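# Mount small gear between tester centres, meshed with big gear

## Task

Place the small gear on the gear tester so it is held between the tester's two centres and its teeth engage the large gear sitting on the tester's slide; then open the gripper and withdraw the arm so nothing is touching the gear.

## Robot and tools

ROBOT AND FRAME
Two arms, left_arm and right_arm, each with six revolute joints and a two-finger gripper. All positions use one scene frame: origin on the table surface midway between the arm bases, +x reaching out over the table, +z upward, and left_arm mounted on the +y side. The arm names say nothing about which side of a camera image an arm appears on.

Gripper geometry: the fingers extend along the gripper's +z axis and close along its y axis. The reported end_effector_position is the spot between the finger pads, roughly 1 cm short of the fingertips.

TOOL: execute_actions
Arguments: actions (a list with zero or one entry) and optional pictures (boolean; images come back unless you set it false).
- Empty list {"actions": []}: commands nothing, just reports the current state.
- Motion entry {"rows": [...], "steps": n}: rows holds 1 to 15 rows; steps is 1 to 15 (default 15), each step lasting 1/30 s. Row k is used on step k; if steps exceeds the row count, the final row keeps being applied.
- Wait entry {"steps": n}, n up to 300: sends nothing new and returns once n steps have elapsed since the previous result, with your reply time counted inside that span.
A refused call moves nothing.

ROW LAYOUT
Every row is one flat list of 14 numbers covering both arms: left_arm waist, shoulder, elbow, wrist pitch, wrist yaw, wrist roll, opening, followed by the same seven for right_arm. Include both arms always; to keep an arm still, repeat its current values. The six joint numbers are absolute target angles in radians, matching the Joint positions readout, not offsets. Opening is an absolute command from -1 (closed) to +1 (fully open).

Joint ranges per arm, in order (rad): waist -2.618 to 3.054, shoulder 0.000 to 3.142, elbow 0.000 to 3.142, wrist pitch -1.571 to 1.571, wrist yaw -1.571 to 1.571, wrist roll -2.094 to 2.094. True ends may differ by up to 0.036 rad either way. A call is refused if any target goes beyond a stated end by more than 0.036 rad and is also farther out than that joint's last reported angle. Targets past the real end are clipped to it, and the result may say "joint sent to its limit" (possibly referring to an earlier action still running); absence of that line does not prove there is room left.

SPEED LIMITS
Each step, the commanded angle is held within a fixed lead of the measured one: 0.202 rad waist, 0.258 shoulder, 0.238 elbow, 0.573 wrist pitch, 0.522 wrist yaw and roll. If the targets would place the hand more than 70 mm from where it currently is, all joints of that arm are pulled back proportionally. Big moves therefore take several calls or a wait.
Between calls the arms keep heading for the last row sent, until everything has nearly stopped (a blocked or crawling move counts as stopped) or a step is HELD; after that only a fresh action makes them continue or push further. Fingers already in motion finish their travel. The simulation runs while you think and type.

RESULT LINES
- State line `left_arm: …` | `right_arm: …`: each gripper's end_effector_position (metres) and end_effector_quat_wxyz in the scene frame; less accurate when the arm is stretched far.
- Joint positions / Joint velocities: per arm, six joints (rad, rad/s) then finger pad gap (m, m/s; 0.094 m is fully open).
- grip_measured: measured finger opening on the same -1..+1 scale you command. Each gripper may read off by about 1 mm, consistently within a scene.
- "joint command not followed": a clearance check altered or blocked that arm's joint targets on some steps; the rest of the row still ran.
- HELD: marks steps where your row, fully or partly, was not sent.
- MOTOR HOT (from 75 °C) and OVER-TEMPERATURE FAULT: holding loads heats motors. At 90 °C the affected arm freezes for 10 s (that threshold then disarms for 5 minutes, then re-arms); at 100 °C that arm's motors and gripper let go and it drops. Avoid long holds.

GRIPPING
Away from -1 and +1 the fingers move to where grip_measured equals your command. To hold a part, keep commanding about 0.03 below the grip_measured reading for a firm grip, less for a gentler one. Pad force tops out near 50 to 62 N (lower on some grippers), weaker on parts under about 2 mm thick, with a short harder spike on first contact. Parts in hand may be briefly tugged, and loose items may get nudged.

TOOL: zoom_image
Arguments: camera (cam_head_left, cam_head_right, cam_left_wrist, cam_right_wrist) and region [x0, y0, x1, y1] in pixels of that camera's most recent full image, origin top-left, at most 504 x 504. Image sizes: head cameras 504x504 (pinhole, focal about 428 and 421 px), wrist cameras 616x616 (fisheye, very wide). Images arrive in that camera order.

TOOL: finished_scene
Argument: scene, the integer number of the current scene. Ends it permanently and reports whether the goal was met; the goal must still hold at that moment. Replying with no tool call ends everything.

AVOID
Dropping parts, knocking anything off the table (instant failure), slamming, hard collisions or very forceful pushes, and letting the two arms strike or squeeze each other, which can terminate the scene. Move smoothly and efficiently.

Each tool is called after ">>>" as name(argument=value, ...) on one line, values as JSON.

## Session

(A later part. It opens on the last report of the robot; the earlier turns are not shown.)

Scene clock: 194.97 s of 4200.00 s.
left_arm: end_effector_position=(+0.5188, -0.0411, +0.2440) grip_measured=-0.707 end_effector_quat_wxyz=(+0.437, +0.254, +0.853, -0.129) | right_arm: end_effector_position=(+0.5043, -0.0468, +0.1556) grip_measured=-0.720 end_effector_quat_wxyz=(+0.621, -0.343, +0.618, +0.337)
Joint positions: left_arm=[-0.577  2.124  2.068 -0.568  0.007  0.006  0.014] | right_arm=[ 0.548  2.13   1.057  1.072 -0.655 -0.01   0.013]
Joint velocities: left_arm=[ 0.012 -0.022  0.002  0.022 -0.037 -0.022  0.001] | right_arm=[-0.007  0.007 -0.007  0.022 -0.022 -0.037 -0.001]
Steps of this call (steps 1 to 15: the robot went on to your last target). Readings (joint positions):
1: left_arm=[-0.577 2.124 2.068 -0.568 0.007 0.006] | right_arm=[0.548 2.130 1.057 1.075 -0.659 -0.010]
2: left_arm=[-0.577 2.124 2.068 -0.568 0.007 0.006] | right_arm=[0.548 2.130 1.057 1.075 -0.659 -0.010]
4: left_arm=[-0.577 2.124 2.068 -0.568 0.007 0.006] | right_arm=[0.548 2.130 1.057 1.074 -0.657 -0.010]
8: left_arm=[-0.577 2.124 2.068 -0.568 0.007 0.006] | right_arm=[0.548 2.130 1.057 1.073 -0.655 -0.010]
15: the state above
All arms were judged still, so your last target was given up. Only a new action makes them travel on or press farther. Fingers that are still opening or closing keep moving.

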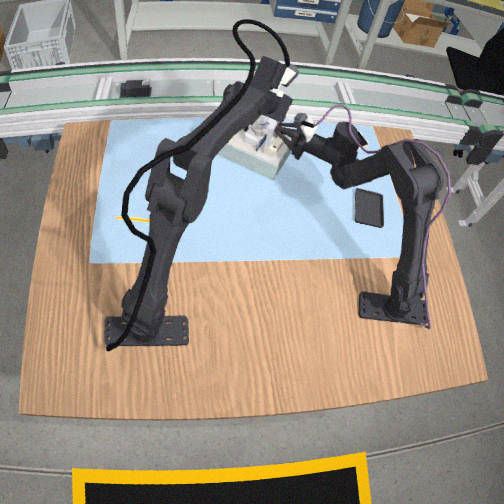

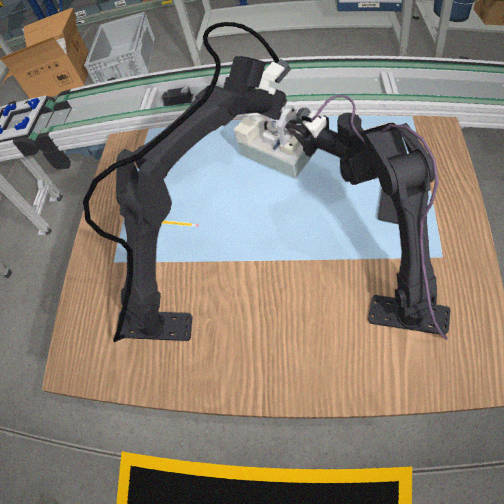

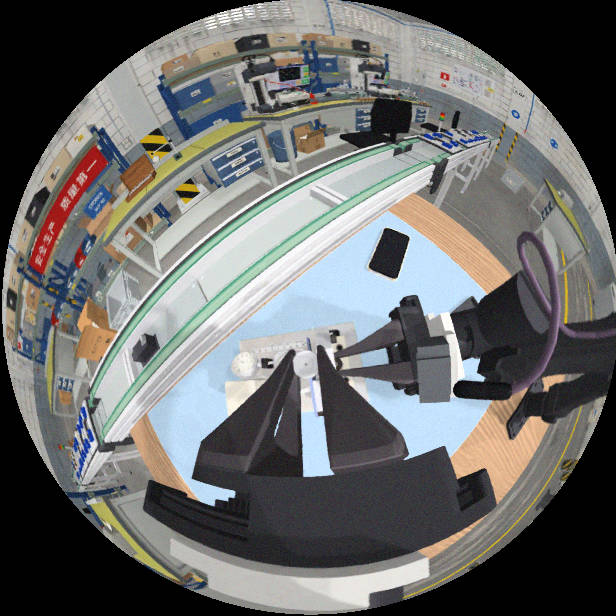

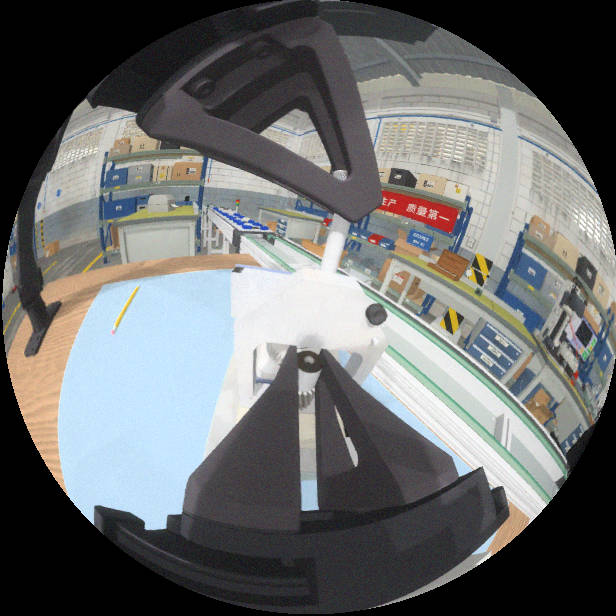

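>>> execute_actions(actions=[{"rows":[[-0.572,2.05,2.13,-0.5,0,0,-0.75,0.555,2.142,1.085,1.068,-0.647,0.02,-0.78],[-0.572,2.07,2.11,-0.52,0,0,-0.75,0.555,2.142,1.085,1.068,-0.647,0.04,-0.78],[-0.572,2.09,2.09,-0.535,0,0,-0.75,0.555,2.142,1.085,1.068,-0.647,0.06,-0.78],[-0.572,2.11,2.07,-0.55,0,0,-0.75,0.555,2.142,1.085,1.068,-0.647,0.07,-0.78],[-0.572,2.12,2.055,-0.555,0,0,-0.75,0.555,2.142,1.085,1.068,-0.647,0.07,-0.78],[-0.572,2.13,2.04,-0.555,0,0,-0.75,0.555,2.142,1.085,1.068,-0.647,0.07,-0.78],[-0.572,2.135,2.03,-0.555,0,0,-0.75,0.555,2.142,1.085,1.068,-0.647,0.07,-0.78],[-0.572,2.135,2.03,-0.555,0,0,-0.75,0.555,2.142,1.085,1.068,-0.647,0.07,-0.78],[-0.572,2.135,2.03,-0.555,0,0,-0.75,0.555,2.142,1.085,1.068,-0.647,0.07,-0.78],[-0.572,2.135,2.03,-0.555,0,0,-0.75,0.555,2.142,1.085,1.068,-0.647,0.07,-0.78],[-0.572,2.135,2.03,-0.555,0,0,-0.75,0.555,2.142,1.085,1.068,-0.647,0.07,-0.78],[-0.572,2.135,2.03,-0.555,0,0,-0.4,0.555,2.142,1.085,1.068,-0.647,0.07,-0.78]],"steps":15}], pictures=false)

>>> execute_actions(actions=[{"rows":[[-0.572,2.08,2.0,-0.55,0,0,-0.4,0.555,2.142,1.085,1.068,-0.647,0.07,-0.78],[-0.572,2.03,1.95,-0.54,0,0,-0.4,0.555,2.142,1.085,1.068,-0.647,0.07,-0.78],[-0.572,1.98,1.89,-0.53,0,0,-0.4,0.555,2.142,1.085,1.068,-0.647,0.07,-0.78],[-0.572,1.92,1.82,-0.52,0,0,-0.4,0.555,2.142,1.085,1.068,-0.647,0.07,-0.78],[-0.572,1.86,1.74,-0.51,0,0,-0.4,0.555,2.142,1.085,1.068,-0.647,0.07,-0.78],[-0.56,1.8,1.66,-0.49,0,0,-0.4,0.555,2.142,1.085,1.068,-0.647,0.07,-0.78],[-0.55,1.74,1.57,-0.46,0,0,-0.4,0.555,2.142,1.085,1.068,-0.647,0.07,-0.78],[-0.53,1.68,1.48,-0.42,0,0,-0.4,0.555,2.142,1.085,1.068,-0.647,0.07,-0.78],[-0.51,1.62,1.39,-0.36,0,0,-0.4,0.555,2.142,1.085,1.068,-0.647,0.07,-0.78],[-0.49,1.56,1.3,-0.3,0,0,-0.4,0.555,2.142,1.085,1.068,-0.647,0.07,-0.78],[-0.47,1.5,1.2,-0.22,0,0,-0.4,0.555,2.142,1.085,1.068,-0.647,0.07,-0.78],[-0.45,1.46,1.1,-0.12,0,0,-0.4,0.555,2.142,1.085,1.068,-0.647,0.07,-0.78],[-0.43,1.44,1.0,0,0,0,-0.4,0.555,2.142,1.085,1.068,-0.647,0.07,-0.78],[-0.42,1.44,0.9,0.12,0,0,-0.4,0.555,2.142,1.085,1.068,-0.647,0.07,-0.78],[-0.42,1.44,0.82,0.24,0,0,-0.4,0.555,2.142,1.085,1.068,-0.647,0.07,-0.78]],"steps":15}], pictures=false)

>>> execute_actions(actions=[{"rows":[[-0.42,1.46,0.76,0.36,0.08,0,-0.4,0.555,2.142,1.085,1.068,-0.647,0.07,-0.78],[-0.42,1.49,0.72,0.48,0.08,0,-0.4,0.555,2.142,1.085,1.068,-0.647,0.07,-0.78],[-0.42,1.52,0.69,0.6,0.08,0,-0.4,0.555,2.142,1.085,1.068,-0.647,0.07,-0.78],[-0.42,1.56,0.66,0.7,0.08,0,-0.4,0.555,2.142,1.085,1.068,-0.647,0.07,-0.78],[-0.42,1.6,0.66,0.8,0.08,0,-0.4,0.555,2.142,1.085,1.068,-0.647,0.07,-0.78],[-0.42,1.64,0.66,0.9,0.08,0,-0.4,0.555,2.142,1.085,1.068,-0.647,0.07,-0.78],[-0.42,1.68,0.66,1.0,0.08,0,-0.4,0.555,2.142,1.085,1.068,-0.647,0.07,-0.78],[-0.42,1.72,0.66,1.08,0.08,0,-0.4,0.555,2.142,1.085,1.068,-0.647,0.07,-0.78],[-0.42,1.76,0.66,1.16,0.08,0,-0.4,0.555,2.142,1.085,1.068,-0.647,0.07,-0.78],[-0.42,1.8,0.66,1.24,0.08,0,-0.4,0.555,2.142,1.085,1.068,-0.647,0.07,-0.78],[-0.42,1.85,0.66,1.3,0.08,0,-0.4,0.555,2.142,1.085,1.068,-0.647,0.07,-0.78],[-0.42,1.9,0.66,1.35,0.08,0,-0.4,0.555,2.142,1.085,1.068,-0.647,0.07,-0.78],[-0.42,1.95,0.66,1.38,0.08,0,-0.4,0.555,2.142,1.085,1.068,-0.647,0.07,-0.78],[-0.42,1.99,0.66,1.38,0.08,0,-0.4,0.555,2.142,1.085,1.068,-0.647,0.07,-0.78],[-0.42,2.02,0.66,1.38,0.08,0,-0.4,0.555,2.142,1.085,1.068,-0.647,0.07,-0.78]],"steps":15}], pictures=false)

>>> execute_actions(actions=[{"steps":30}])

>>> zoom_image(camera="cam_left_wrist", region=[290,185,450,345])

Scene clock: 232.27 s of 4200.00 s.
left_arm: end_effector_position=(+0.5193, -0.0413, +0.2282) grip_measured=-0.404 end_effector_quat_wxyz=(+0.425, +0.255, +0.859, -0.126) | right_arm: end_effector_position=(+0.5044, -0.0468, +0.1555) grip_measured=-0.720 end_effector_quat_wxyz=(+0.610, -0.322, +0.630, +0.358)
Joint positions: left_arm=[-0.577  2.139  2.049 -0.563  0.006  0.005  0.028] | right_arm=[ 0.548  2.13   1.057  1.072 -0.654  0.057  0.013]
Joint velocities: left_arm=[-0.027  0.007 -0.017  0.037 -0.051 -0.022  0.003] | right_arm=[-0.017 -0.012 -0.012  0.007 -0.007  0.022  0.   ]
Steps of this call (steps 1 to 90: nothing new was sent; then 33.80 s passed at rest; steps 91 to 105: all 15 steps of this action). Readings (joint positions):
91: left_arm=[-0.577 2.124 2.068 -0.568 0.007 0.006] | right_arm=[0.548 2.130 1.057 1.072 -0.654 -0.007]
92: left_arm=[-0.577 2.124 2.068 -0.569 0.007 0.006] | right_arm=[0.548 2.130 1.057 1.072 -0.654 -0.000]
94: left_arm=[-0.577 2.127 2.068 -0.571 0.007 0.006] | right_arm=[0.548 2.130 1.057 1.072 -0.654 0.019]
98: left_arm=[-0.577 2.139 2.050 -0.561 0.007 0.006] | right_arm=[0.548 2.130 1.057 1.072 -0.654 0.043]
105: the state above

Scene clock: 232.77 s of 4200.00 s.
left_arm: end_effector_position=(+0.4202, +0.1024, +0.2355) grip_measured=-0.402 end_effector_quat_wxyz=(+0.512, +0.180, +0.833, -0.108) | right_arm: end_effector_position=(+0.5044, -0.0468, +0.1555) grip_measured=-0.720 end_effector_quat_wxyz=(+0.609, -0.321, +0.630, +0.359)
Joint positions: left_arm=[-0.429  1.424  1.058 -0.105 -0.     0.005  0.028] | right_arm=[ 0.548  2.13   1.057  1.072 -0.654  0.06   0.013]
Joint velocities: left_arm=[ 0.462 -0.476 -2.112  2.718 -0.11  -0.007 -0.   ] | right_arm=[-0.012 -0.007 -0.002 -0.007  0.007  0.037 -0.001]
Steps of this call (steps 1 to 15: all 15 steps of this action). Readings (joint positions):
1: left_arm=[-0.577 2.133 2.041 -0.557 0.006 0.005] | right_arm=[0.548 2.130 1.057 1.072 -0.654 0.057]
2: left_arm=[-0.577 2.117 2.016 -0.549 0.006 0.005] | right_arm=[0.548 2.130 1.057 1.072 -0.654 0.058]
4: left_arm=[-0.577 2.050 1.920 -0.536 0.006 0.005] | right_arm=[0.548 2.130 1.057 1.072 -0.654 0.059]
8: left_arm=[-0.569 1.812 1.625 -0.495 0.006 0.005] | right_arm=[0.548 2.130 1.057 1.072 -0.654 0.059]
15: the state above

Scene clock: 233.27 s of 4200.00 s.
left_arm: end_effector_position=(+0.4505, +0.0830, +0.1261) grip_measured=-0.402 end_effector_quat_wxyz=(+0.658, +0.173, +0.715, -0.160) | right_arm: end_effector_position=(+0.5044, -0.0468, +0.1555) grip_measured=-0.720 end_effector_quat_wxyz=(+0.609, -0.321, +0.630, +0.359)
Joint positions: left_arm=[-0.414  1.938  0.652  1.203  0.069  0.005  0.028] | right_arm=[ 0.548  2.13   1.057  1.072 -0.654  0.06   0.013]
Joint velocities: left_arm=[ 0.002  1.077 -0.002  1.355 -0.007  0.037 -0.   ] | right_arm=[-0.007 -0.002 -0.007 -0.081 -0.066  0.007 -0.001]
Steps of this call (steps 1 to 15: all 15 steps of this action). Readings (joint positions):
1: left_arm=[-0.417 1.417 0.983 -0.004 0.006 0.005] | right_arm=[0.548 2.130 1.057 1.072 -0.654 0.060]
2: left_arm=[-0.413 1.424 0.909 0.102 0.016 0.005] | right_arm=[0.548 2.130 1.057 1.072 -0.654 0.060]
4: left_arm=[-0.414 1.477 0.769 0.303 0.036 0.005] | right_arm=[0.548 2.130 1.057 1.072 -0.654 0.060]
8: left_arm=[-0.414 1.677 0.654 0.635 0.058 0.005] | right_arm=[0.548 2.130 1.057 1.072 -0.654 0.060]
15: the state above

Scene clock: 234.27 s of 4200.00 s.
left_arm: end_effector_position=(+0.4525, +0.0815, +0.1255) grip_measured=-0.402 end_effector_quat_wxyz=(+0.686, +0.170, +0.688, -0.166) | right_arm: end_effector_position=(+0.5044, -0.0468, +0.1555) grip_measured=-0.720 end_effector_quat_wxyz=(+0.609, -0.321, +0.630, +0.359)
Joint positions: left_arm=[-0.414  2.029  0.652  1.373  0.073  0.005  0.028] | right_arm=[ 0.548  2.13   1.057  1.072 -0.654  0.06   0.013]
Joint velocities: left_arm=[ 0.012 -0.012 -0.007  0.051  0.037 -0.007 -0.   ] | right_arm=[-0.007  0.017  0.007  0.051 -0.066 -0.066 -0.001]
Steps of this call (steps 1 to 30: the robot went on to your last target). Readings (joint positions):
1: left_arm=[-0.414 1.971 0.652 1.239 0.070 0.005] | right_arm=[0.548 2.130 1.057 1.072 -0.654 0.060]
2: left_arm=[-0.414 1.998 0.652 1.260 0.071 0.005] | right_arm=[0.548 2.130 1.057 1.072 -0.654 0.060]
4: left_arm=[-0.414 2.026 0.652 1.283 0.071 0.005] | right_arm=[0.548 2.130 1.057 1.072 -0.654 0.060]
8: left_arm=[-0.414 2.029 0.652 1.334 0.072 0.005] | right_arm=[0.548 2.130 1.057 1.072 -0.654 0.060]
30: the state above
All arms were judged still, so your last target was given up. Only a new action makes them travel on or press farther. Fingers that are still opening or closing keep moving.

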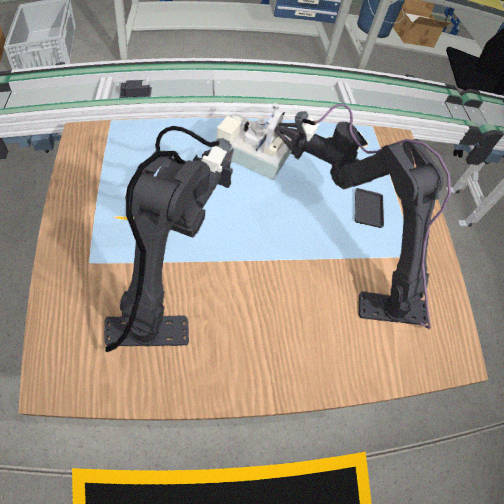

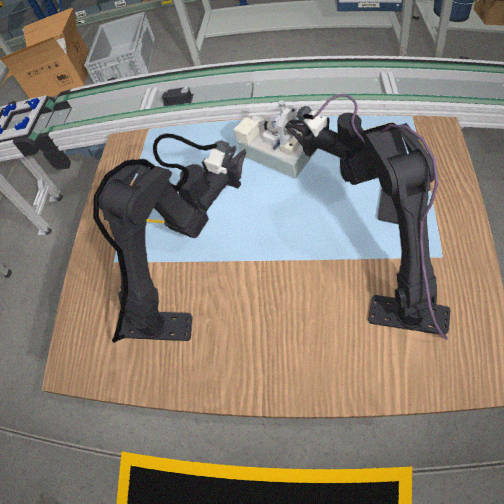

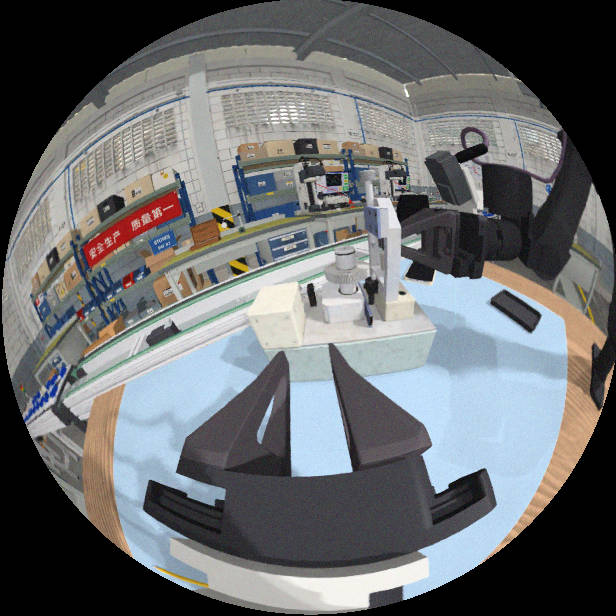

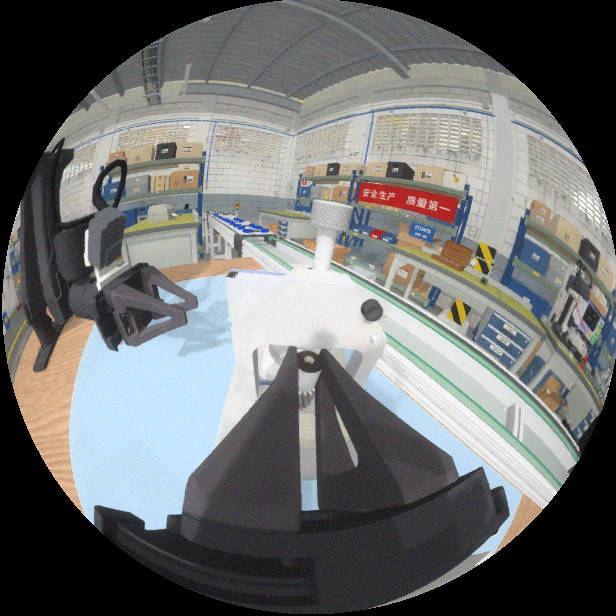

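Region (290, 185, 450, 345) of cam_left_wrist's 616x616 image, scaled by 3.150, with more detail than that image has.

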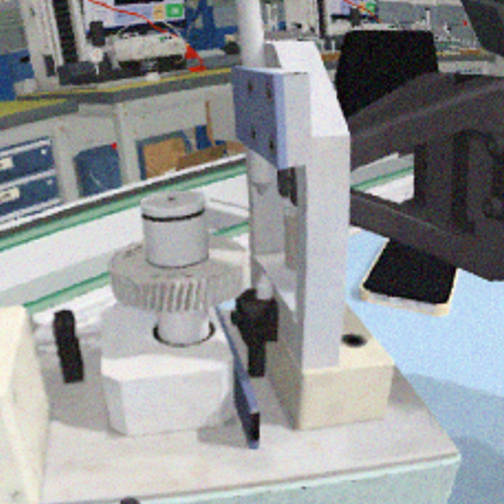

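>>> execute_actions(actions=[{"rows":[[-0.42,2.02,0.66,1.38,0.08,0,-0.4,0.558,2.148,1.09,1.066,-0.645,0.07,-0.78],[-0.42,2.02,0.66,1.38,0.08,0,-0.4,0.561,2.152,1.096,1.064,-0.643,0.07,-0.78],[-0.42,2.02,0.66,1.38,0.08,0,-0.4,0.564,2.156,1.102,1.062,-0.641,0.07,-0.78],[-0.42,2.02,0.66,1.38,0.08,0,-0.4,0.568,2.16,1.109,1.062,-0.64,0.07,-0.78]],"steps":15}])

>>> zoom_image(camera="cam_left_wrist", region=[330,205,430,305])

>>> zoom_image(camera="cam_right_wrist", region=[210,190,410,420])

Scene clock: 246.47 s of 4200.00 s.
left_arm: end_effector_position=(+0.4524, +0.0815, +0.1256) grip_measured=-0.402 end_effector_quat_wxyz=(+0.686, +0.170, +0.688, -0.166) | right_arm: end_effector_position=(+0.5075, -0.0416, +0.1546) grip_measured=-0.720 end_effector_quat_wxyz=(+0.609, -0.322, +0.629, +0.359)
Joint positions: left_arm=[-0.414  2.029  0.652  1.374  0.073  0.005  0.028] | right_arm=[ 0.557  2.147  1.081  1.066 -0.647  0.06   0.013]
Joint velocities: left_arm=[ 0.002  0.002 -0.007 -0.007 -0.037 -0.007 -0.001] | right_arm=[-0.012 -0.007 -0.002 -0.007  0.037 -0.007 -0.   ]
Steps of this call (steps 1 to 90: nothing new was sent; then 8.70 s passed at rest; steps 91 to 105: all 15 steps of this action). Readings (joint positions):
91: left_arm=[-0.414 2.029 0.652 1.373 0.073 0.005] | right_arm=[0.548 2.130 1.057 1.071 -0.654 0.060]
92: left_arm=[-0.414 2.029 0.652 1.374 0.073 0.005] | right_arm=[0.548 2.130 1.059 1.071 -0.654 0.060]
94: left_arm=[-0.414 2.029 0.652 1.374 0.073 0.005] | right_arm=[0.550 2.137 1.068 1.069 -0.652 0.060]
98: left_arm=[-0.414 2.029 0.652 1.374 0.073 0.005] | right_arm=[0.556 2.146 1.081 1.068 -0.648 0.060]
105: the state above

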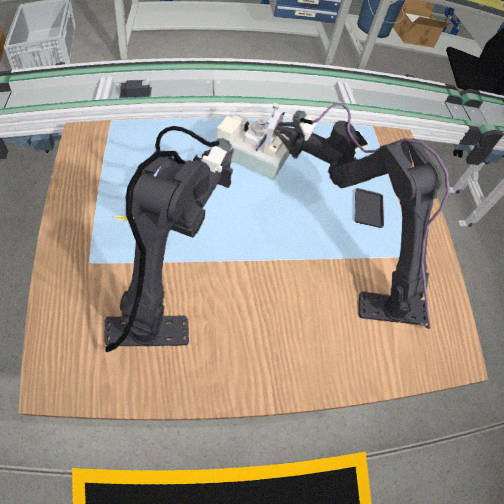

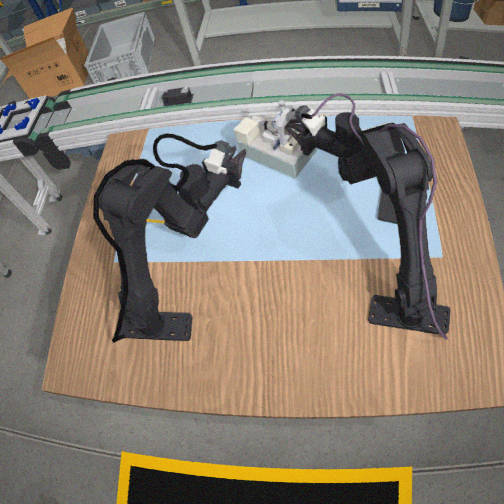

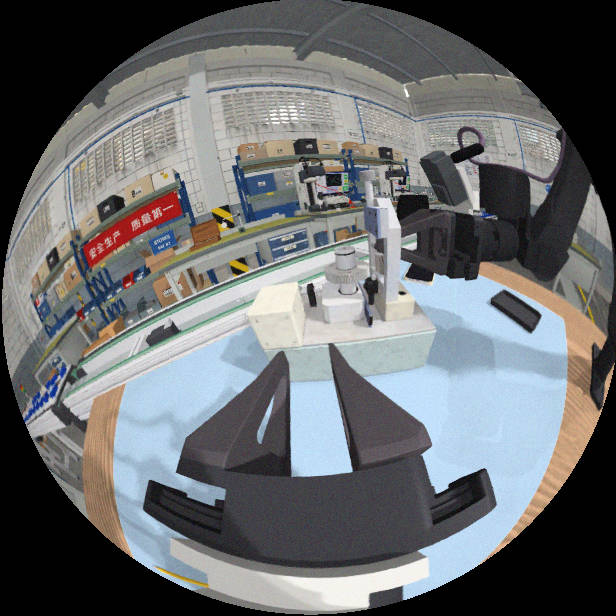

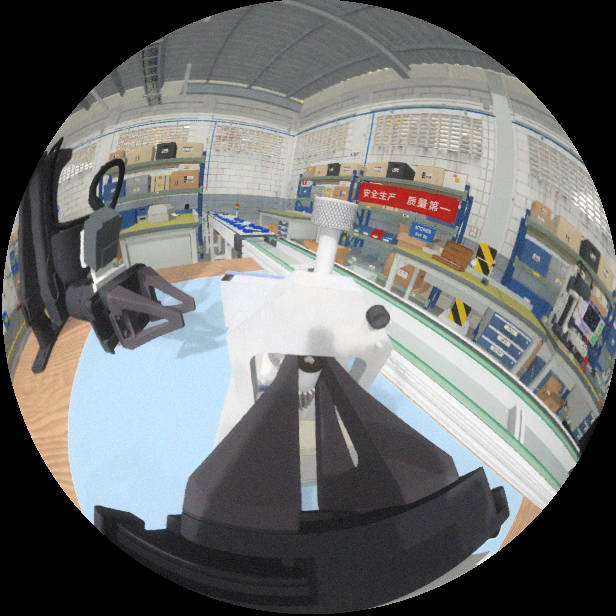

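Region (330, 205, 430, 305) of cam_left_wrist's 616x616 image, scaled by 5.040, with more detail than that image has.

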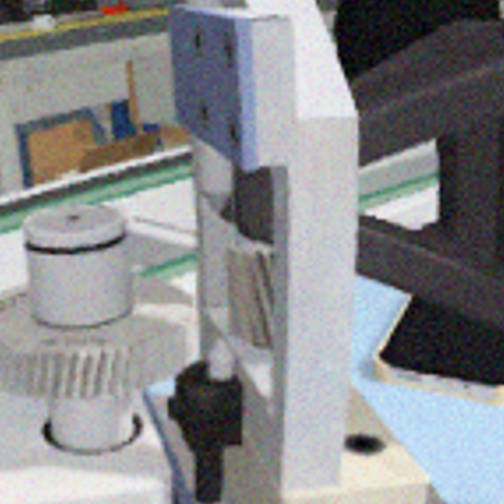

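Region (210, 190, 410, 420) of cam_right_wrist's 616x616 image, scaled by 2.191, with more detail than that image has; it fills the left 438 columns of this view, and the rest is white.

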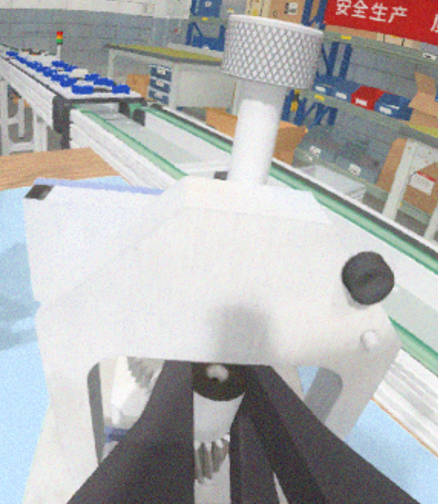

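>>> execute_actions(actions=[{"rows":[[-0.43,1.8,0.8,0.9,0.04,0,-0.4,0.568,2.16,1.109,1.062,-0.64,0.07,-0.78],[-0.43,1.44,1.0,0,0,0,-0.4,0.568,2.16,1.109,1.062,-0.64,0.07,-0.78]],"steps":15}], pictures=false)

>>> execute_actions(actions=[{"steps":30}], pictures=false)

>>> execute_actions(actions=[{"rows":[[-0.572,1.5,1.3,-0.54,0,0,-0.4,0.568,2.16,1.109,1.062,-0.64,0.07,-0.78]],"steps":15}], pictures=false)

>>> execute_actions(actions=[{"steps":30}])

Scene clock: 268.43 s of 4200.00 s.
left_arm: end_effector_position=(+0.4352, +0.0973, +0.3000) grip_measured=-0.402 end_effector_quat_wxyz=(+0.627, +0.163, +0.750, -0.134) | right_arm: end_effector_position=(+0.5075, -0.0416, +0.1546) grip_measured=-0.720 end_effector_quat_wxyz=(+0.609, -0.322, +0.629, +0.359)
Joint positions: left_arm=[-0.422  1.397  1.02   0.197  0.011  0.005  0.028] | right_arm=[ 0.557  2.147  1.081  1.066 -0.647  0.06   0.013]
Joint velocities: left_arm=[-0.002  0.388 -0.022 -1.15   0.022 -0.051 -0.   ] | right_arm=[-0.012 -0.012 -0.002 -0.022  0.051  0.051 -0.   ]
Steps of this call (steps 1 to 15: the robot went on to your last target; steps 16 to 90: nothing new was sent; then 18.47 s passed at rest; steps 91 to 105: all 15 steps of this action). Readings (joint positions):
91: left_arm=[-0.415 1.998 0.667 1.290 0.069 0.005] | right_arm=[0.557 2.147 1.081 1.066 -0.647 0.060]
92: left_arm=[-0.417 1.954 0.700 1.166 0.061 0.005] | right_arm=[0.557 2.147 1.081 1.066 -0.647 0.060]
94: left_arm=[-0.419 1.856 0.798 0.968 0.047 0.005] | right_arm=[0.557 2.147 1.081 1.066 -0.647 0.060]
98: left_arm=[-0.420 1.574 0.966 0.545 0.023 0.005] | right_arm=[0.557 2.147 1.081 1.066 -0.647 0.060]
105: the state above

Scene clock: 269.43 s of 4200.00 s.
left_arm: end_effector_position=(+0.4277, +0.1015, +0.2257) grip_measured=-0.402 end_effector_quat_wxyz=(+0.527, +0.176, +0.824, -0.112) | right_arm: end_effector_position=(+0.5075, -0.0416, +0.1546) grip_measured=-0.720 end_effector_quat_wxyz=(+0.609, -0.322, +0.629, +0.359)
Joint positions: left_arm=[-0.422  1.448  1.005  0.009  0.006  0.005  0.028] | right_arm=[ 0.557  2.147  1.081  1.066 -0.647  0.06   0.013]
Joint velocities: left_arm=[ 0.002 -0.022 -0.027  0.022  0.007 -0.11   0.   ] | right_arm=[ 0.012 -0.002  0.012  0.051 -0.037 -0.007  0.   ]
Steps of this call (steps 1 to 30: the robot went on to your last target). Readings (joint positions):
1: left_arm=[-0.422 1.411 1.020 0.160 0.010 0.005] | right_arm=[0.557 2.147 1.081 1.066 -0.647 0.060]
2: left_arm=[-0.422 1.424 1.020 0.126 0.009 0.005] | right_arm=[0.557 2.147 1.081 1.066 -0.647 0.060]
4: left_arm=[-0.422 1.442 1.012 0.076 0.008 0.005] | right_arm=[0.557 2.147 1.081 1.066 -0.647 0.060]
8: left_arm=[-0.422 1.448 1.005 0.021 0.007 0.005] | right_arm=[0.557 2.147 1.081 1.066 -0.647 0.060]
30: the state above
All arms were judged still, so your last target was given up. Only a new action makes them travel on or press farther. Fingers that are still opening or closing keep moving.

Scene clock: 269.93 s of 4200.00 s.
left_arm: end_effector_position=(+0.3759, +0.0494, +0.2222) grip_measured=-0.402 end_effector_quat_wxyz=(+0.391, +0.259, +0.875, -0.117) | right_arm: end_effector_position=(+0.5075, -0.0416, +0.1546) grip_measured=-0.720 end_effector_quat_wxyz=(+0.609, -0.322, +0.629, +0.359)
Joint positions: left_arm=[-0.579  1.501  1.284 -0.512  0.005  0.003  0.028] | right_arm=[ 0.557  2.147  1.081  1.066 -0.647  0.06   0.013]
Joint velocities: left_arm=[-0.002 -0.012  0.012 -0.139 -0.022 -0.022  0.   ] | right_arm=[-0.012 -0.002  0.022  0.066  0.007 -0.022 -0.   ]
Steps of this call (steps 1 to 15: all 15 steps of this action). Readings (joint positions):
1: left_arm=[-0.438 1.457 1.050 -0.087 -0.008 0.003] | right_arm=[0.557 2.147 1.081 1.066 -0.647 0.060]
2: left_arm=[-0.471 1.479 1.119 -0.198 -0.015 0.003] | right_arm=[0.557 2.147 1.081 1.066 -0.647 0.060]
4: left_arm=[-0.542 1.509 1.226 -0.314 -0.008 0.003] | right_arm=[0.557 2.147 1.081 1.066 -0.647 0.060]
8: left_arm=[-0.586 1.502 1.284 -0.417 0.007 0.003] | right_arm=[0.557 2.147 1.081 1.066 -0.647 0.060]
15: the state above

Scene clock: 270.93 s of 4200.00 s.
left_arm: end_effector_position=(+0.3731, +0.0511, +0.2186) grip_measured=-0.402 end_effector_quat_wxyz=(+0.383, +0.260, +0.879, -0.114) | right_arm: end_effector_position=(+0.5075, -0.0416, +0.1546) grip_measured=-0.720 end_effector_quat_wxyz=(+0.609, -0.322, +0.629, +0.359)
Joint positions: left_arm=[-0.579  1.501  1.284 -0.532  0.005  0.003  0.028] | right_arm=[ 0.557  2.147  1.081  1.066 -0.647  0.06   0.013]
Joint velocities: left_arm=[ 0.022 -0.012 -0.007 -0.007  0.066 -0.007  0.   ] | right_arm=[ 0.002  0.027  0.007 -0.037 -0.022 -0.022 -0.002]
Steps of this call (steps 1 to 30: the robot went on to your last target). Readings (joint positions):
1: left_arm=[-0.579 1.501 1.284 -0.517 0.005 0.003] | right_arm=[0.557 2.147 1.081 1.066 -0.647 0.060]
2: left_arm=[-0.579 1.501 1.284 -0.520 0.005 0.003] | right_arm=[0.557 2.147 1.081 1.066 -0.647 0.060]
4: left_arm=[-0.579 1.501 1.284 -0.525 0.005 0.003] | right_arm=[0.557 2.147 1.081 1.066 -0.647 0.060]
8: left_arm=[-0.579 1.501 1.284 -0.529 0.005 0.003] | right_arm=[0.557 2.147 1.081 1.066 -0.647 0.060]
30: the state above
All arms were judged still, so your last target was given up. Only a new action makes them travel on or press farther. Fingers that are still opening or closing keep moving.

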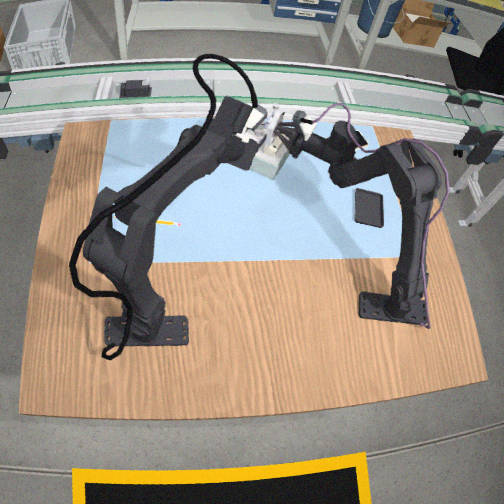

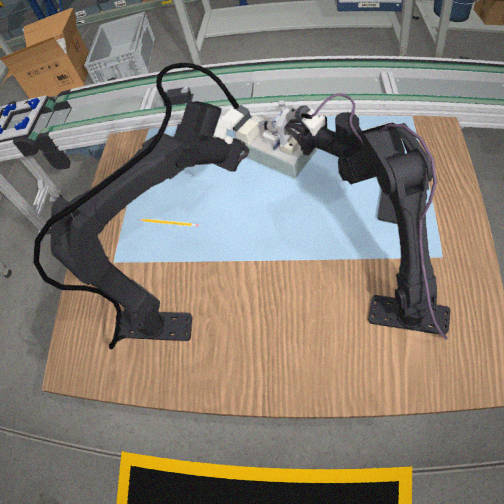

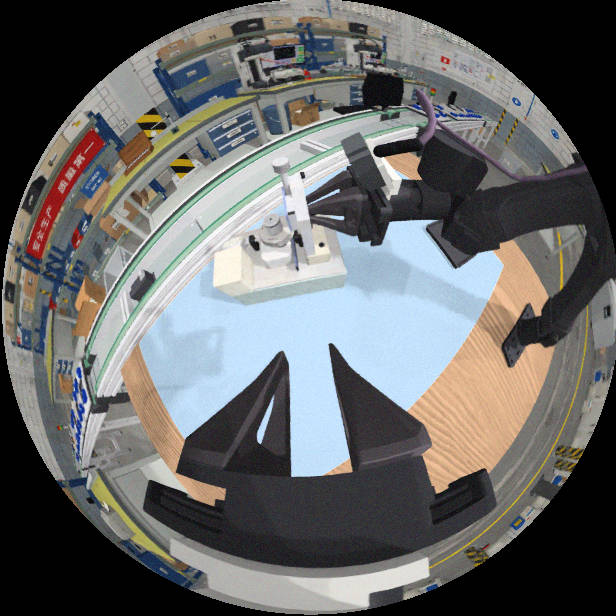

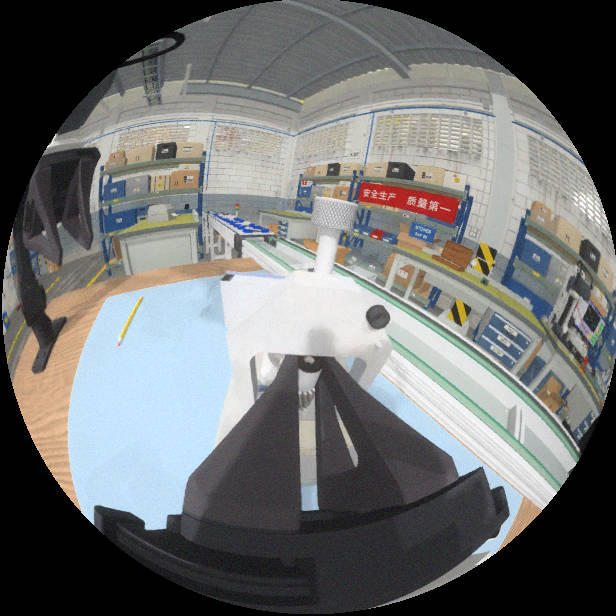

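>>> execute_actions(actions=[{"rows":[[-0.572,1.55,1.37,-0.54,0,0,-0.4,0.568,2.16,1.109,1.062,-0.64,0.07,-0.78],[-0.572,1.6,1.43,-0.54,0,0,-0.4,0.568,2.16,1.109,1.062,-0.64,0.07,-0.78],[-0.572,1.65,1.49,-0.54,0,0,-0.4,0.568,2.16,1.109,1.062,-0.64,0.07,-0.78],[-0.572,1.7,1.55,-0.54,0,0,-0.4,0.568,2.16,1.109,1.062,-0.64,0.07,-0.78],[-0.572,1.75,1.61,-0.54,0,0,-0.4,0.568,2.16,1.109,1.062,-0.64,0.07,-0.78],[-0.572,1.8,1.67,-0.54,0,0,-0.4,0.568,2.16,1.109,1.062,-0.64,0.07,-0.78],[-0.572,1.85,1.735,-0.54,0,0,-0.4,0.568,2.16,1.109,1.062,-0.64,0.07,-0.78],[-0.572,1.9,1.8,-0.54,0,0,-0.4,0.568,2.16,1.109,1.062,-0.64,0.07,-0.78],[-0.572,1.95,1.86,-0.54,0,0,-0.4,0.568,2.16,1.109,1.062,-0.64,0.07,-0.78],[-0.572,1.995,1.915,-0.54,0,0,-0.4,0.568,2.16,1.109,1.062,-0.64,0.07,-0.78]],"steps":15}], pictures=false)

>>> execute_actions(actions=[{"steps":20}])

Scene clock: 279.50 s of 4200.00 s.
left_arm: end_effector_position=(+0.4939, -0.0263, +0.2345) grip_measured=-0.402 end_effector_quat_wxyz=(+0.424, +0.255, +0.860, -0.126) | right_arm: end_effector_position=(+0.5075, -0.0416, +0.1546) grip_measured=-0.720 end_effector_quat_wxyz=(+0.609, -0.322, +0.629, +0.359)
Joint positions: left_arm=[-0.579  2.007  1.879 -0.526  0.005  0.003  0.028] | right_arm=[ 0.557  2.147  1.081  1.066 -0.647  0.06   0.013]
Joint velocities: left_arm=[-0.017  0.115  0.007 -0.168 -0.022 -0.022  0.001] | right_arm=[-0.007  0.017  0.012 -0.11   0.007 -0.022 -0.   ]
Steps of this call (steps 1 to 90: nothing new was sent; then 5.07 s passed at rest; steps 91 to 105: all 15 steps of this action). Readings (joint positions):
91: left_arm=[-0.579 1.508 1.295 -0.541 0.005 0.003] | right_arm=[0.557 2.147 1.081 1.066 -0.647 0.060]
92: left_arm=[-0.579 1.527 1.324 -0.555 0.005 0.003] | right_arm=[0.557 2.147 1.081 1.066 -0.647 0.060]
94: left_arm=[-0.579 1.602 1.426 -0.565 0.005 0.003] | right_arm=[0.557 2.147 1.081 1.066 -0.647 0.060]
98: left_arm=[-0.579 1.804 1.680 -0.546 0.005 0.003] | right_arm=[0.557 2.147 1.081 1.066 -0.647 0.060]
105: the state above

Scene clock: 280.17 s of 4200.00 s.
left_arm: end_effector_position=(+0.4932, -0.0260, +0.2329) grip_measured=-0.402 end_effector_quat_wxyz=(+0.420, +0.255, +0.862, -0.125) | right_arm: end_effector_position=(+0.5075, -0.0416, +0.1546) grip_measured=-0.720 end_effector_quat_wxyz=(+0.609, -0.322, +0.629, +0.359)
Joint positions: left_arm=[-0.579  2.01   1.884 -0.537  0.005  0.003  0.028] | right_arm=[ 0.557  2.147  1.081  1.066 -0.647  0.06   0.013]
Joint velocities: left_arm=[-0.007 -0.002 -0.007 -0.051 -0.022 -0.037  0.   ] | right_arm=[ 0.012 -0.017 -0.002 -0.051  0.051  0.022 -0.   ]
Steps of this call (steps 1 to 20: the robot went on to your last target). Readings (joint positions):
1: left_arm=[-0.579 2.010 1.879 -0.532 0.005 0.003] | right_arm=[0.557 2.147 1.081 1.066 -0.647 0.060]
2: left_arm=[-0.579 2.010 1.879 -0.536 0.005 0.003] | right_arm=[0.557 2.147 1.081 1.066 -0.647 0.060]
4: left_arm=[-0.579 2.010 1.881 -0.537 0.005 0.003] | right_arm=[0.557 2.147 1.081 1.066 -0.647 0.060]
8: left_arm=[-0.579 2.010 1.884 -0.537 0.005 0.003] | right_arm=[0.557 2.147 1.081 1.066 -0.647 0.060]
20: the state above

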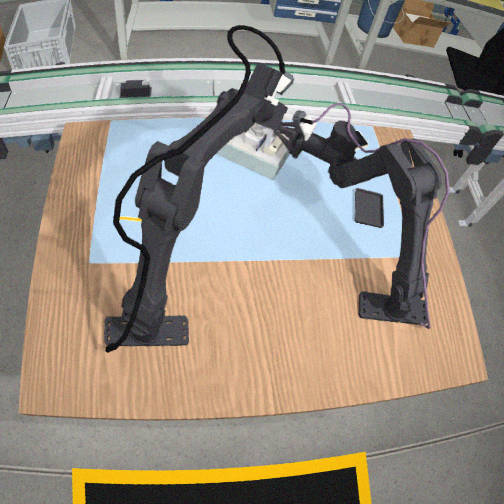

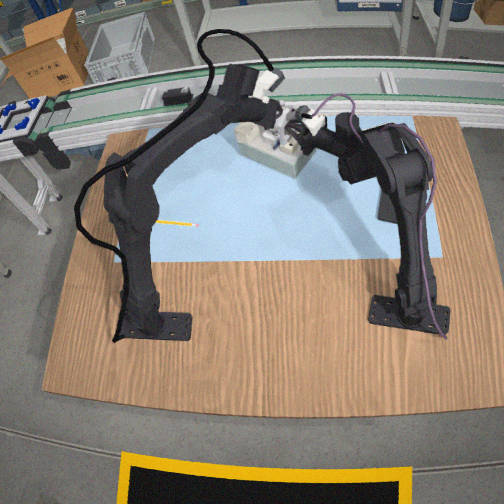

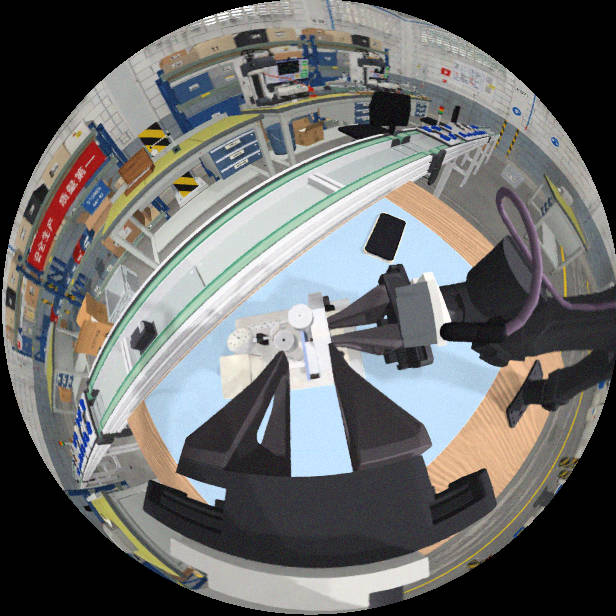

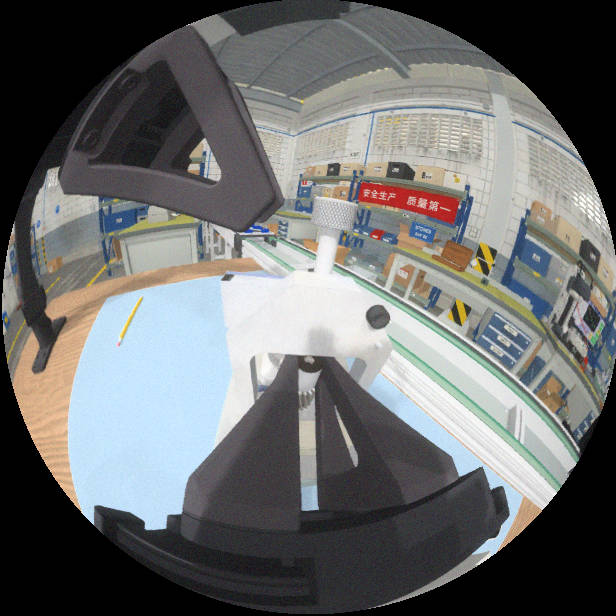

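Converging. Continue.

>>> execute_actions(actions=[{"rows":[[-0.568,2.02,1.945,-0.545,0,0,-0.4,0.568,2.16,1.109,1.062,-0.64,0.07,-0.78],[-0.568,2.04,1.97,-0.545,0,0,-0.4,0.568,2.16,1.109,1.062,-0.64,0.07,-0.78],[-0.568,2.06,1.995,-0.55,0,0,-0.4,0.568,2.16,1.109,1.062,-0.64,0.07,-0.78],[-0.568,2.08,2.02,-0.55,0,0,-0.4,0.568,2.16,1.109,1.062,-0.64,0.07,-0.78],[-0.568,2.1,2.04,-0.555,0,0,-0.4,0.568,2.16,1.109,1.062,-0.64,0.07,-0.78],[-0.568,2.115,2.055,-0.555,0,0,-0.4,0.568,2.16,1.109,1.062,-0.64,0.07,-0.78],[-0.568,2.125,2.07,-0.555,0,0,-0.4,0.568,2.16,1.109,1.062,-0.64,0.07,-0.78]],"steps":15}], pictures=false)

>>> execute_actions(actions=[{"steps":15}])

Scene clock: 288.80 s of 4200.00 s.
left_arm: end_effector_position=(+0.5181, -0.0419, +0.2344) grip_measured=-0.402 end_effector_quat_wxyz=(+0.432, +0.254, +0.856, -0.128) | right_arm: end_effector_position=(+0.5075, -0.0416, +0.1546) grip_measured=-0.720 end_effector_quat_wxyz=(+0.609, -0.322, +0.629, +0.359)
Joint positions: left_arm=[-0.579  2.125  2.04  -0.55   0.005  0.003  0.028] | right_arm=[ 0.557  2.147  1.081  1.066 -0.647  0.06   0.013]
Joint velocities: left_arm=[ 0.002 -0.002  0.002 -0.037  0.095  0.11  -0.   ] | right_arm=[ 0.032  0.012 -0.012 -0.022  0.051 -0.037 -0.   ]
Steps of this call (steps 1 to 15: the robot went on to your last target; steps 16 to 90: nothing new was sent; then 5.13 s passed at rest; steps 91 to 105: all 15 steps of this action). Readings (joint positions):
91: left_arm=[-0.579 2.012 1.890 -0.542 0.005 0.003] | right_arm=[0.557 2.147 1.081 1.066 -0.647 0.060]
92: left_arm=[-0.579 2.018 1.904 -0.547 0.005 0.003] | right_arm=[0.557 2.147 1.081 1.066 -0.647 0.060]
94: left_arm=[-0.579 2.042 1.950 -0.551 0.005 0.003] | right_arm=[0.557 2.147 1.081 1.066 -0.647 0.060]
98: left_arm=[-0.579 2.098 2.032 -0.545 0.005 0.003] | right_arm=[0.557 2.147 1.081 1.066 -0.647 0.060]
105: the state above

Scene clock: 289.30 s of 4200.00 s.
left_arm: end_effector_position=(+0.5180, -0.0419, +0.2342) grip_measured=-0.402 end_effector_quat_wxyz=(+0.432, +0.254, +0.856, -0.128) | right_arm: end_effector_position=(+0.5075, -0.0416, +0.1546) grip_measured=-0.720 end_effector_quat_wxyz=(+0.609, -0.322, +0.629, +0.359)
Joint positions: left_arm=[-0.579  2.125  2.04  -0.551  0.005  0.003  0.028] | right_arm=[ 0.557  2.147  1.081  1.066 -0.647  0.06   0.013]
Joint velocities: left_arm=[-0.007 -0.012  0.012  0.051  0.037 -0.081 -0.   ] | right_arm=[-0.017 -0.022  0.002 -0.037  0.051 -0.051  0.001]
Steps of this call (steps 1 to 15: the robot went on to your last target). Readings (joint positions):
1: left_arm=[-0.579 2.125 2.040 -0.551 0.005 0.003] | right_arm=[0.557 2.147 1.081 1.066 -0.647 0.060]
2: left_arm=[-0.579 2.125 2.040 -0.551 0.005 0.003] | right_arm=[0.557 2.147 1.081 1.066 -0.647 0.060]
4: left_arm=[-0.579 2.125 2.040 -0.551 0.005 0.003] | right_arm=[0.557 2.147 1.081 1.066 -0.647 0.060]
8: left_arm=[-0.579 2.125 2.040 -0.551 0.005 0.003] | right_arm=[0.557 2.147 1.081 1.066 -0.647 0.060]
15: the state above
All arms were judged still, so your last target was given up. Only a new action makes them travel on or press farther. Fingers that are still opening or closing keep moving.

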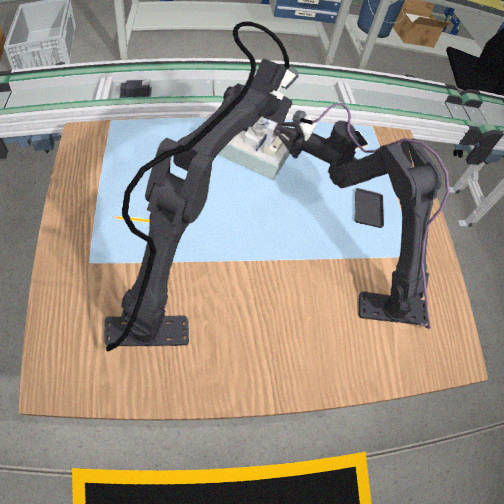

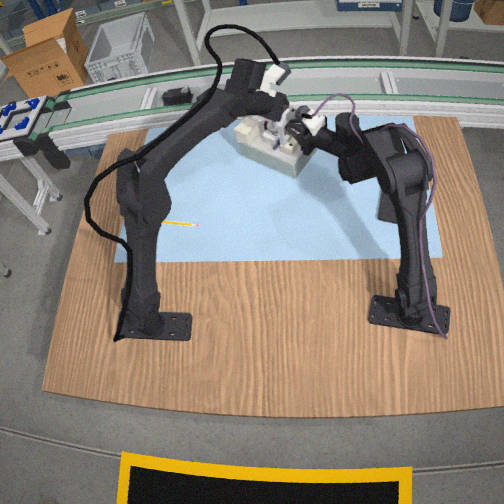

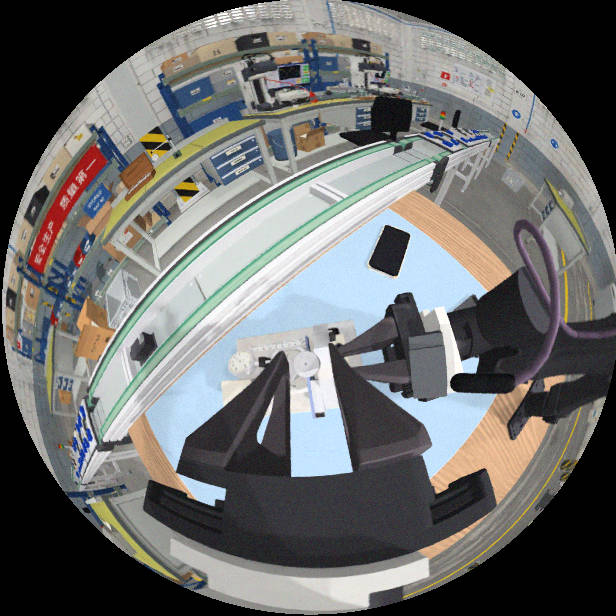

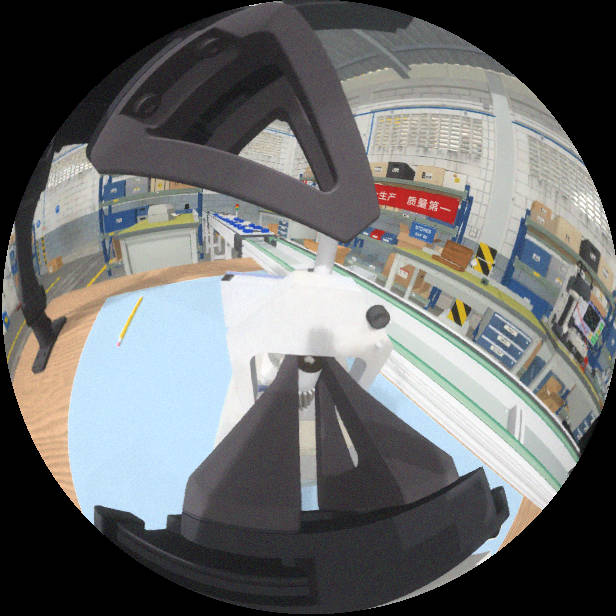

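>>> execute_actions(actions=[{"rows":[[-0.568,2.135,2.07,-0.555,0,0,-0.4,0.568,2.16,1.109,1.062,-0.64,0.07,-0.78],[-0.568,2.142,2.07,-0.555,0,0,-0.4,0.568,2.16,1.109,1.062,-0.64,0.07,-0.78]],"steps":15}], pictures=false)

>>> execute_actions(actions=[{"rows":[[-0.568,2.135,2.07,-0.555,0,0,-0.75,0.568,2.16,1.114,1.06,-0.64,0.07,-0.78]],"steps":15}], pictures=false)

Scene clock: 294.47 s of 4200.00 s.
left_arm: end_effector_position=(+0.5191, -0.0426, +0.2273) grip_measured=-0.402 end_effector_quat_wxyz=(+0.427, +0.254, +0.859, -0.127) | right_arm: end_effector_position=(+0.5075, -0.0416, +0.1546) grip_measured=-0.720 end_effector_quat_wxyz=(+0.609, -0.322, +0.629, +0.359)
Joint positions: left_arm=[-0.579  2.137  2.04  -0.551  0.005  0.003  0.028] | right_arm=[ 0.557  2.147  1.081  1.066 -0.647  0.06   0.013]
Joint velocities: left_arm=[-0.002 -0.002 -0.022  0.022 -0.007 -0.095 -0.   ] | right_arm=[ 0.002 -0.007  0.007  0.037  0.037  0.022 -0.   ]
Steps of this call (steps 1 to 90: nothing new was sent; then 1.67 s passed at rest; steps 91 to 105: all 15 steps of this action). Readings (joint positions):
91: left_arm=[-0.579 2.125 2.040 -0.551 0.005 0.003] | right_arm=[0.557 2.147 1.081 1.066 -0.647 0.060]
92: left_arm=[-0.579 2.126 2.040 -0.551 0.005 0.003] | right_arm=[0.557 2.147 1.081 1.066 -0.647 0.060]
94: left_arm=[-0.579 2.128 2.040 -0.551 0.005 0.003] | right_arm=[0.557 2.147 1.081 1.066 -0.647 0.060]
98: left_arm=[-0.579 2.135 2.040 -0.551 0.005 0.003] | right_arm=[0.557 2.147 1.081 1.066 -0.647 0.060]
105: the state above

Scene clock: 294.97 s of 4200.00 s.
left_arm: end_effector_position=(+0.5197, -0.0418, +0.2273) grip_measured=-0.710 end_effector_quat_wxyz=(+0.427, +0.254, +0.859, -0.126) | right_arm: end_effector_position=(+0.5076, -0.0417, +0.1544) grip_measured=-0.720 end_effector_quat_wxyz=(+0.609, -0.322, +0.630, +0.359)
Joint positions: left_arm=[-0.578  2.137  2.04  -0.551  0.003  0.003  0.014] | right_arm=[ 0.557  2.147  1.081  1.066 -0.647  0.06   0.013]
Joint velocities: left_arm=[-0.012 -0.017 -0.022  0.037 -0.051 -0.037  0.   ] | right_arm=[-0.007  0.007  0.012 -0.051 -0.007  0.066  0.001]
Steps of this call (steps 1 to 15: all 15 steps of this action). Readings (joint positions):
1: left_arm=[-0.579 2.137 2.040 -0.551 0.005 0.003] | right_arm=[0.557 2.147 1.081 1.066 -0.647 0.060]
2: left_arm=[-0.578 2.137 2.040 -0.551 0.002 0.003] | right_arm=[0.557 2.147 1.081 1.066 -0.647 0.060]
4: left_arm=[-0.578 2.137 2.040 -0.551 0.003 0.003] | right_arm=[0.557 2.147 1.081 1.066 -0.647 0.060]
8: left_arm=[-0.578 2.137 2.040 -0.551 0.003 0.003] | right_arm=[0.557 2.147 1.081 1.066 -0.647 0.060]
15: the state above

Lift.

>>> execute_actions(actions=[{"rows":[[-0.572,2.12,2.08,-0.547,0,0,-0.75,0.568,2.16,1.116,1.062,-0.64,0.07,-0.78],[-0.572,2.105,2.09,-0.538,0,0,-0.75,0.568,2.16,1.118,1.062,-0.64,0.07,-0.78],[-0.572,2.09,2.1,-0.53,0,0,-0.75,0.568,2.16,1.119,1.062,-0.64,0.07,-0.78],[-0.572,2.075,2.11,-0.52,0,0,-0.75,0.568,2.16,1.119,1.062,-0.64,0.07,-0.78],[-0.572,2.06,2.12,-0.51,0,0,-0.75,0.568,2.16,1.119,1.062,-0.64,0.07,-0.78],[-0.572,2.045,2.135,-0.5,0,0,-0.75,0.568,2.16,1.119,1.062,-0.64,0.07,-0.78],[-0.572,2.025,2.15,-0.485,0,0,-0.75,0.568,2.16,1.119,1.062,-0.64,0.07,-0.78]],"steps":15}], pictures=false)

>>> execute_actions(actions=[{"steps":15}], pictures=false)

Scene clock: 300.93 s of 4200.00 s.
left_arm: end_effector_position=(+0.5195, -0.0416, +0.2434) grip_measured=-0.710 end_effector_quat_wxyz=(+0.438, +0.252, +0.853, -0.129) | right_arm: end_effector_position=(+0.5089, -0.0412, +0.1560) grip_measured=-0.720 end_effector_quat_wxyz=(+0.610, -0.322, +0.629, +0.359)
Joint positions: left_arm=[-0.578  2.126  2.067 -0.564  0.003  0.003  0.014] | right_arm=[ 0.557  2.147  1.088  1.06  -0.647  0.06   0.013]
Joint velocities: left_arm=[ 0.002  0.002  0.002  0.007 -0.007  0.007 -0.   ] | right_arm=[-0.012 -0.007 -0.007 -0.066  0.022 -0.022 -0.001]
Steps of this call (steps 1 to 15: the robot went on to your last target; steps 16 to 90: nothing new was sent; then 2.47 s passed at rest; steps 91 to 105: all 15 steps of this action). Readings (joint positions):
91: left_arm=[-0.578 2.137 2.040 -0.551 0.003 0.003] | right_arm=[0.557 2.147 1.081 1.066 -0.647 0.060]
92: left_arm=[-0.578 2.137 2.043 -0.552 0.003 0.003] | right_arm=[0.557 2.147 1.081 1.066 -0.647 0.060]
94: left_arm=[-0.578 2.137 2.049 -0.557 0.003 0.003] | right_arm=[0.557 2.147 1.081 1.066 -0.647 0.060]
98: left_arm=[-0.578 2.132 2.061 -0.562 0.003 0.003] | right_arm=[0.557 2.147 1.084 1.064 -0.647 0.060]
105: the state above

Scene clock: 301.43 s of 4200.00 s.
left_arm: end_effector_position=(+0.5195, -0.0416, +0.2434) grip_measured=-0.710 end_effector_quat_wxyz=(+0.438, +0.252, +0.853, -0.129) | right_arm: end_effector_position=(+0.5089, -0.0412, +0.1559) grip_measured=-0.720 end_effector_quat_wxyz=(+0.609, -0.322, +0.629, +0.359)
Joint positions: left_arm=[-0.578  2.126  2.067 -0.564  0.003  0.003  0.014] | right_arm=[ 0.557  2.147  1.088  1.06  -0.647  0.06   0.013]
Joint velocities: left_arm=[-0.002 -0.017 -0.002 -0.051 -0.022 -0.007  0.   ] | right_arm=[-0.002 -0.007 -0.002 -0.037 -0.007 -0.022 -0.001]
Steps of this call (steps 1 to 15: the robot went on to your last target). Readings (joint positions):
1: left_arm=[-0.578 2.126 2.067 -0.564 0.003 0.003] | right_arm=[0.557 2.147 1.088 1.060 -0.647 0.060]
2: left_arm=[-0.578 2.126 2.067 -0.564 0.003 0.003] | right_arm=[0.557 2.147 1.088 1.060 -0.647 0.060]
4: left_arm=[-0.578 2.126 2.067 -0.564 0.003 0.003] | right_arm=[0.557 2.147 1.088 1.060 -0.647 0.060]
8: left_arm=[-0.578 2.126 2.067 -0.564 0.003 0.003] | right_arm=[0.557 2.147 1.088 1.060 -0.647 0.060]
15: the state above
All arms were judged still, so your last target was given up. Only a new action makes them travel on or press farther. Fingers that are still opening or closing keep moving.


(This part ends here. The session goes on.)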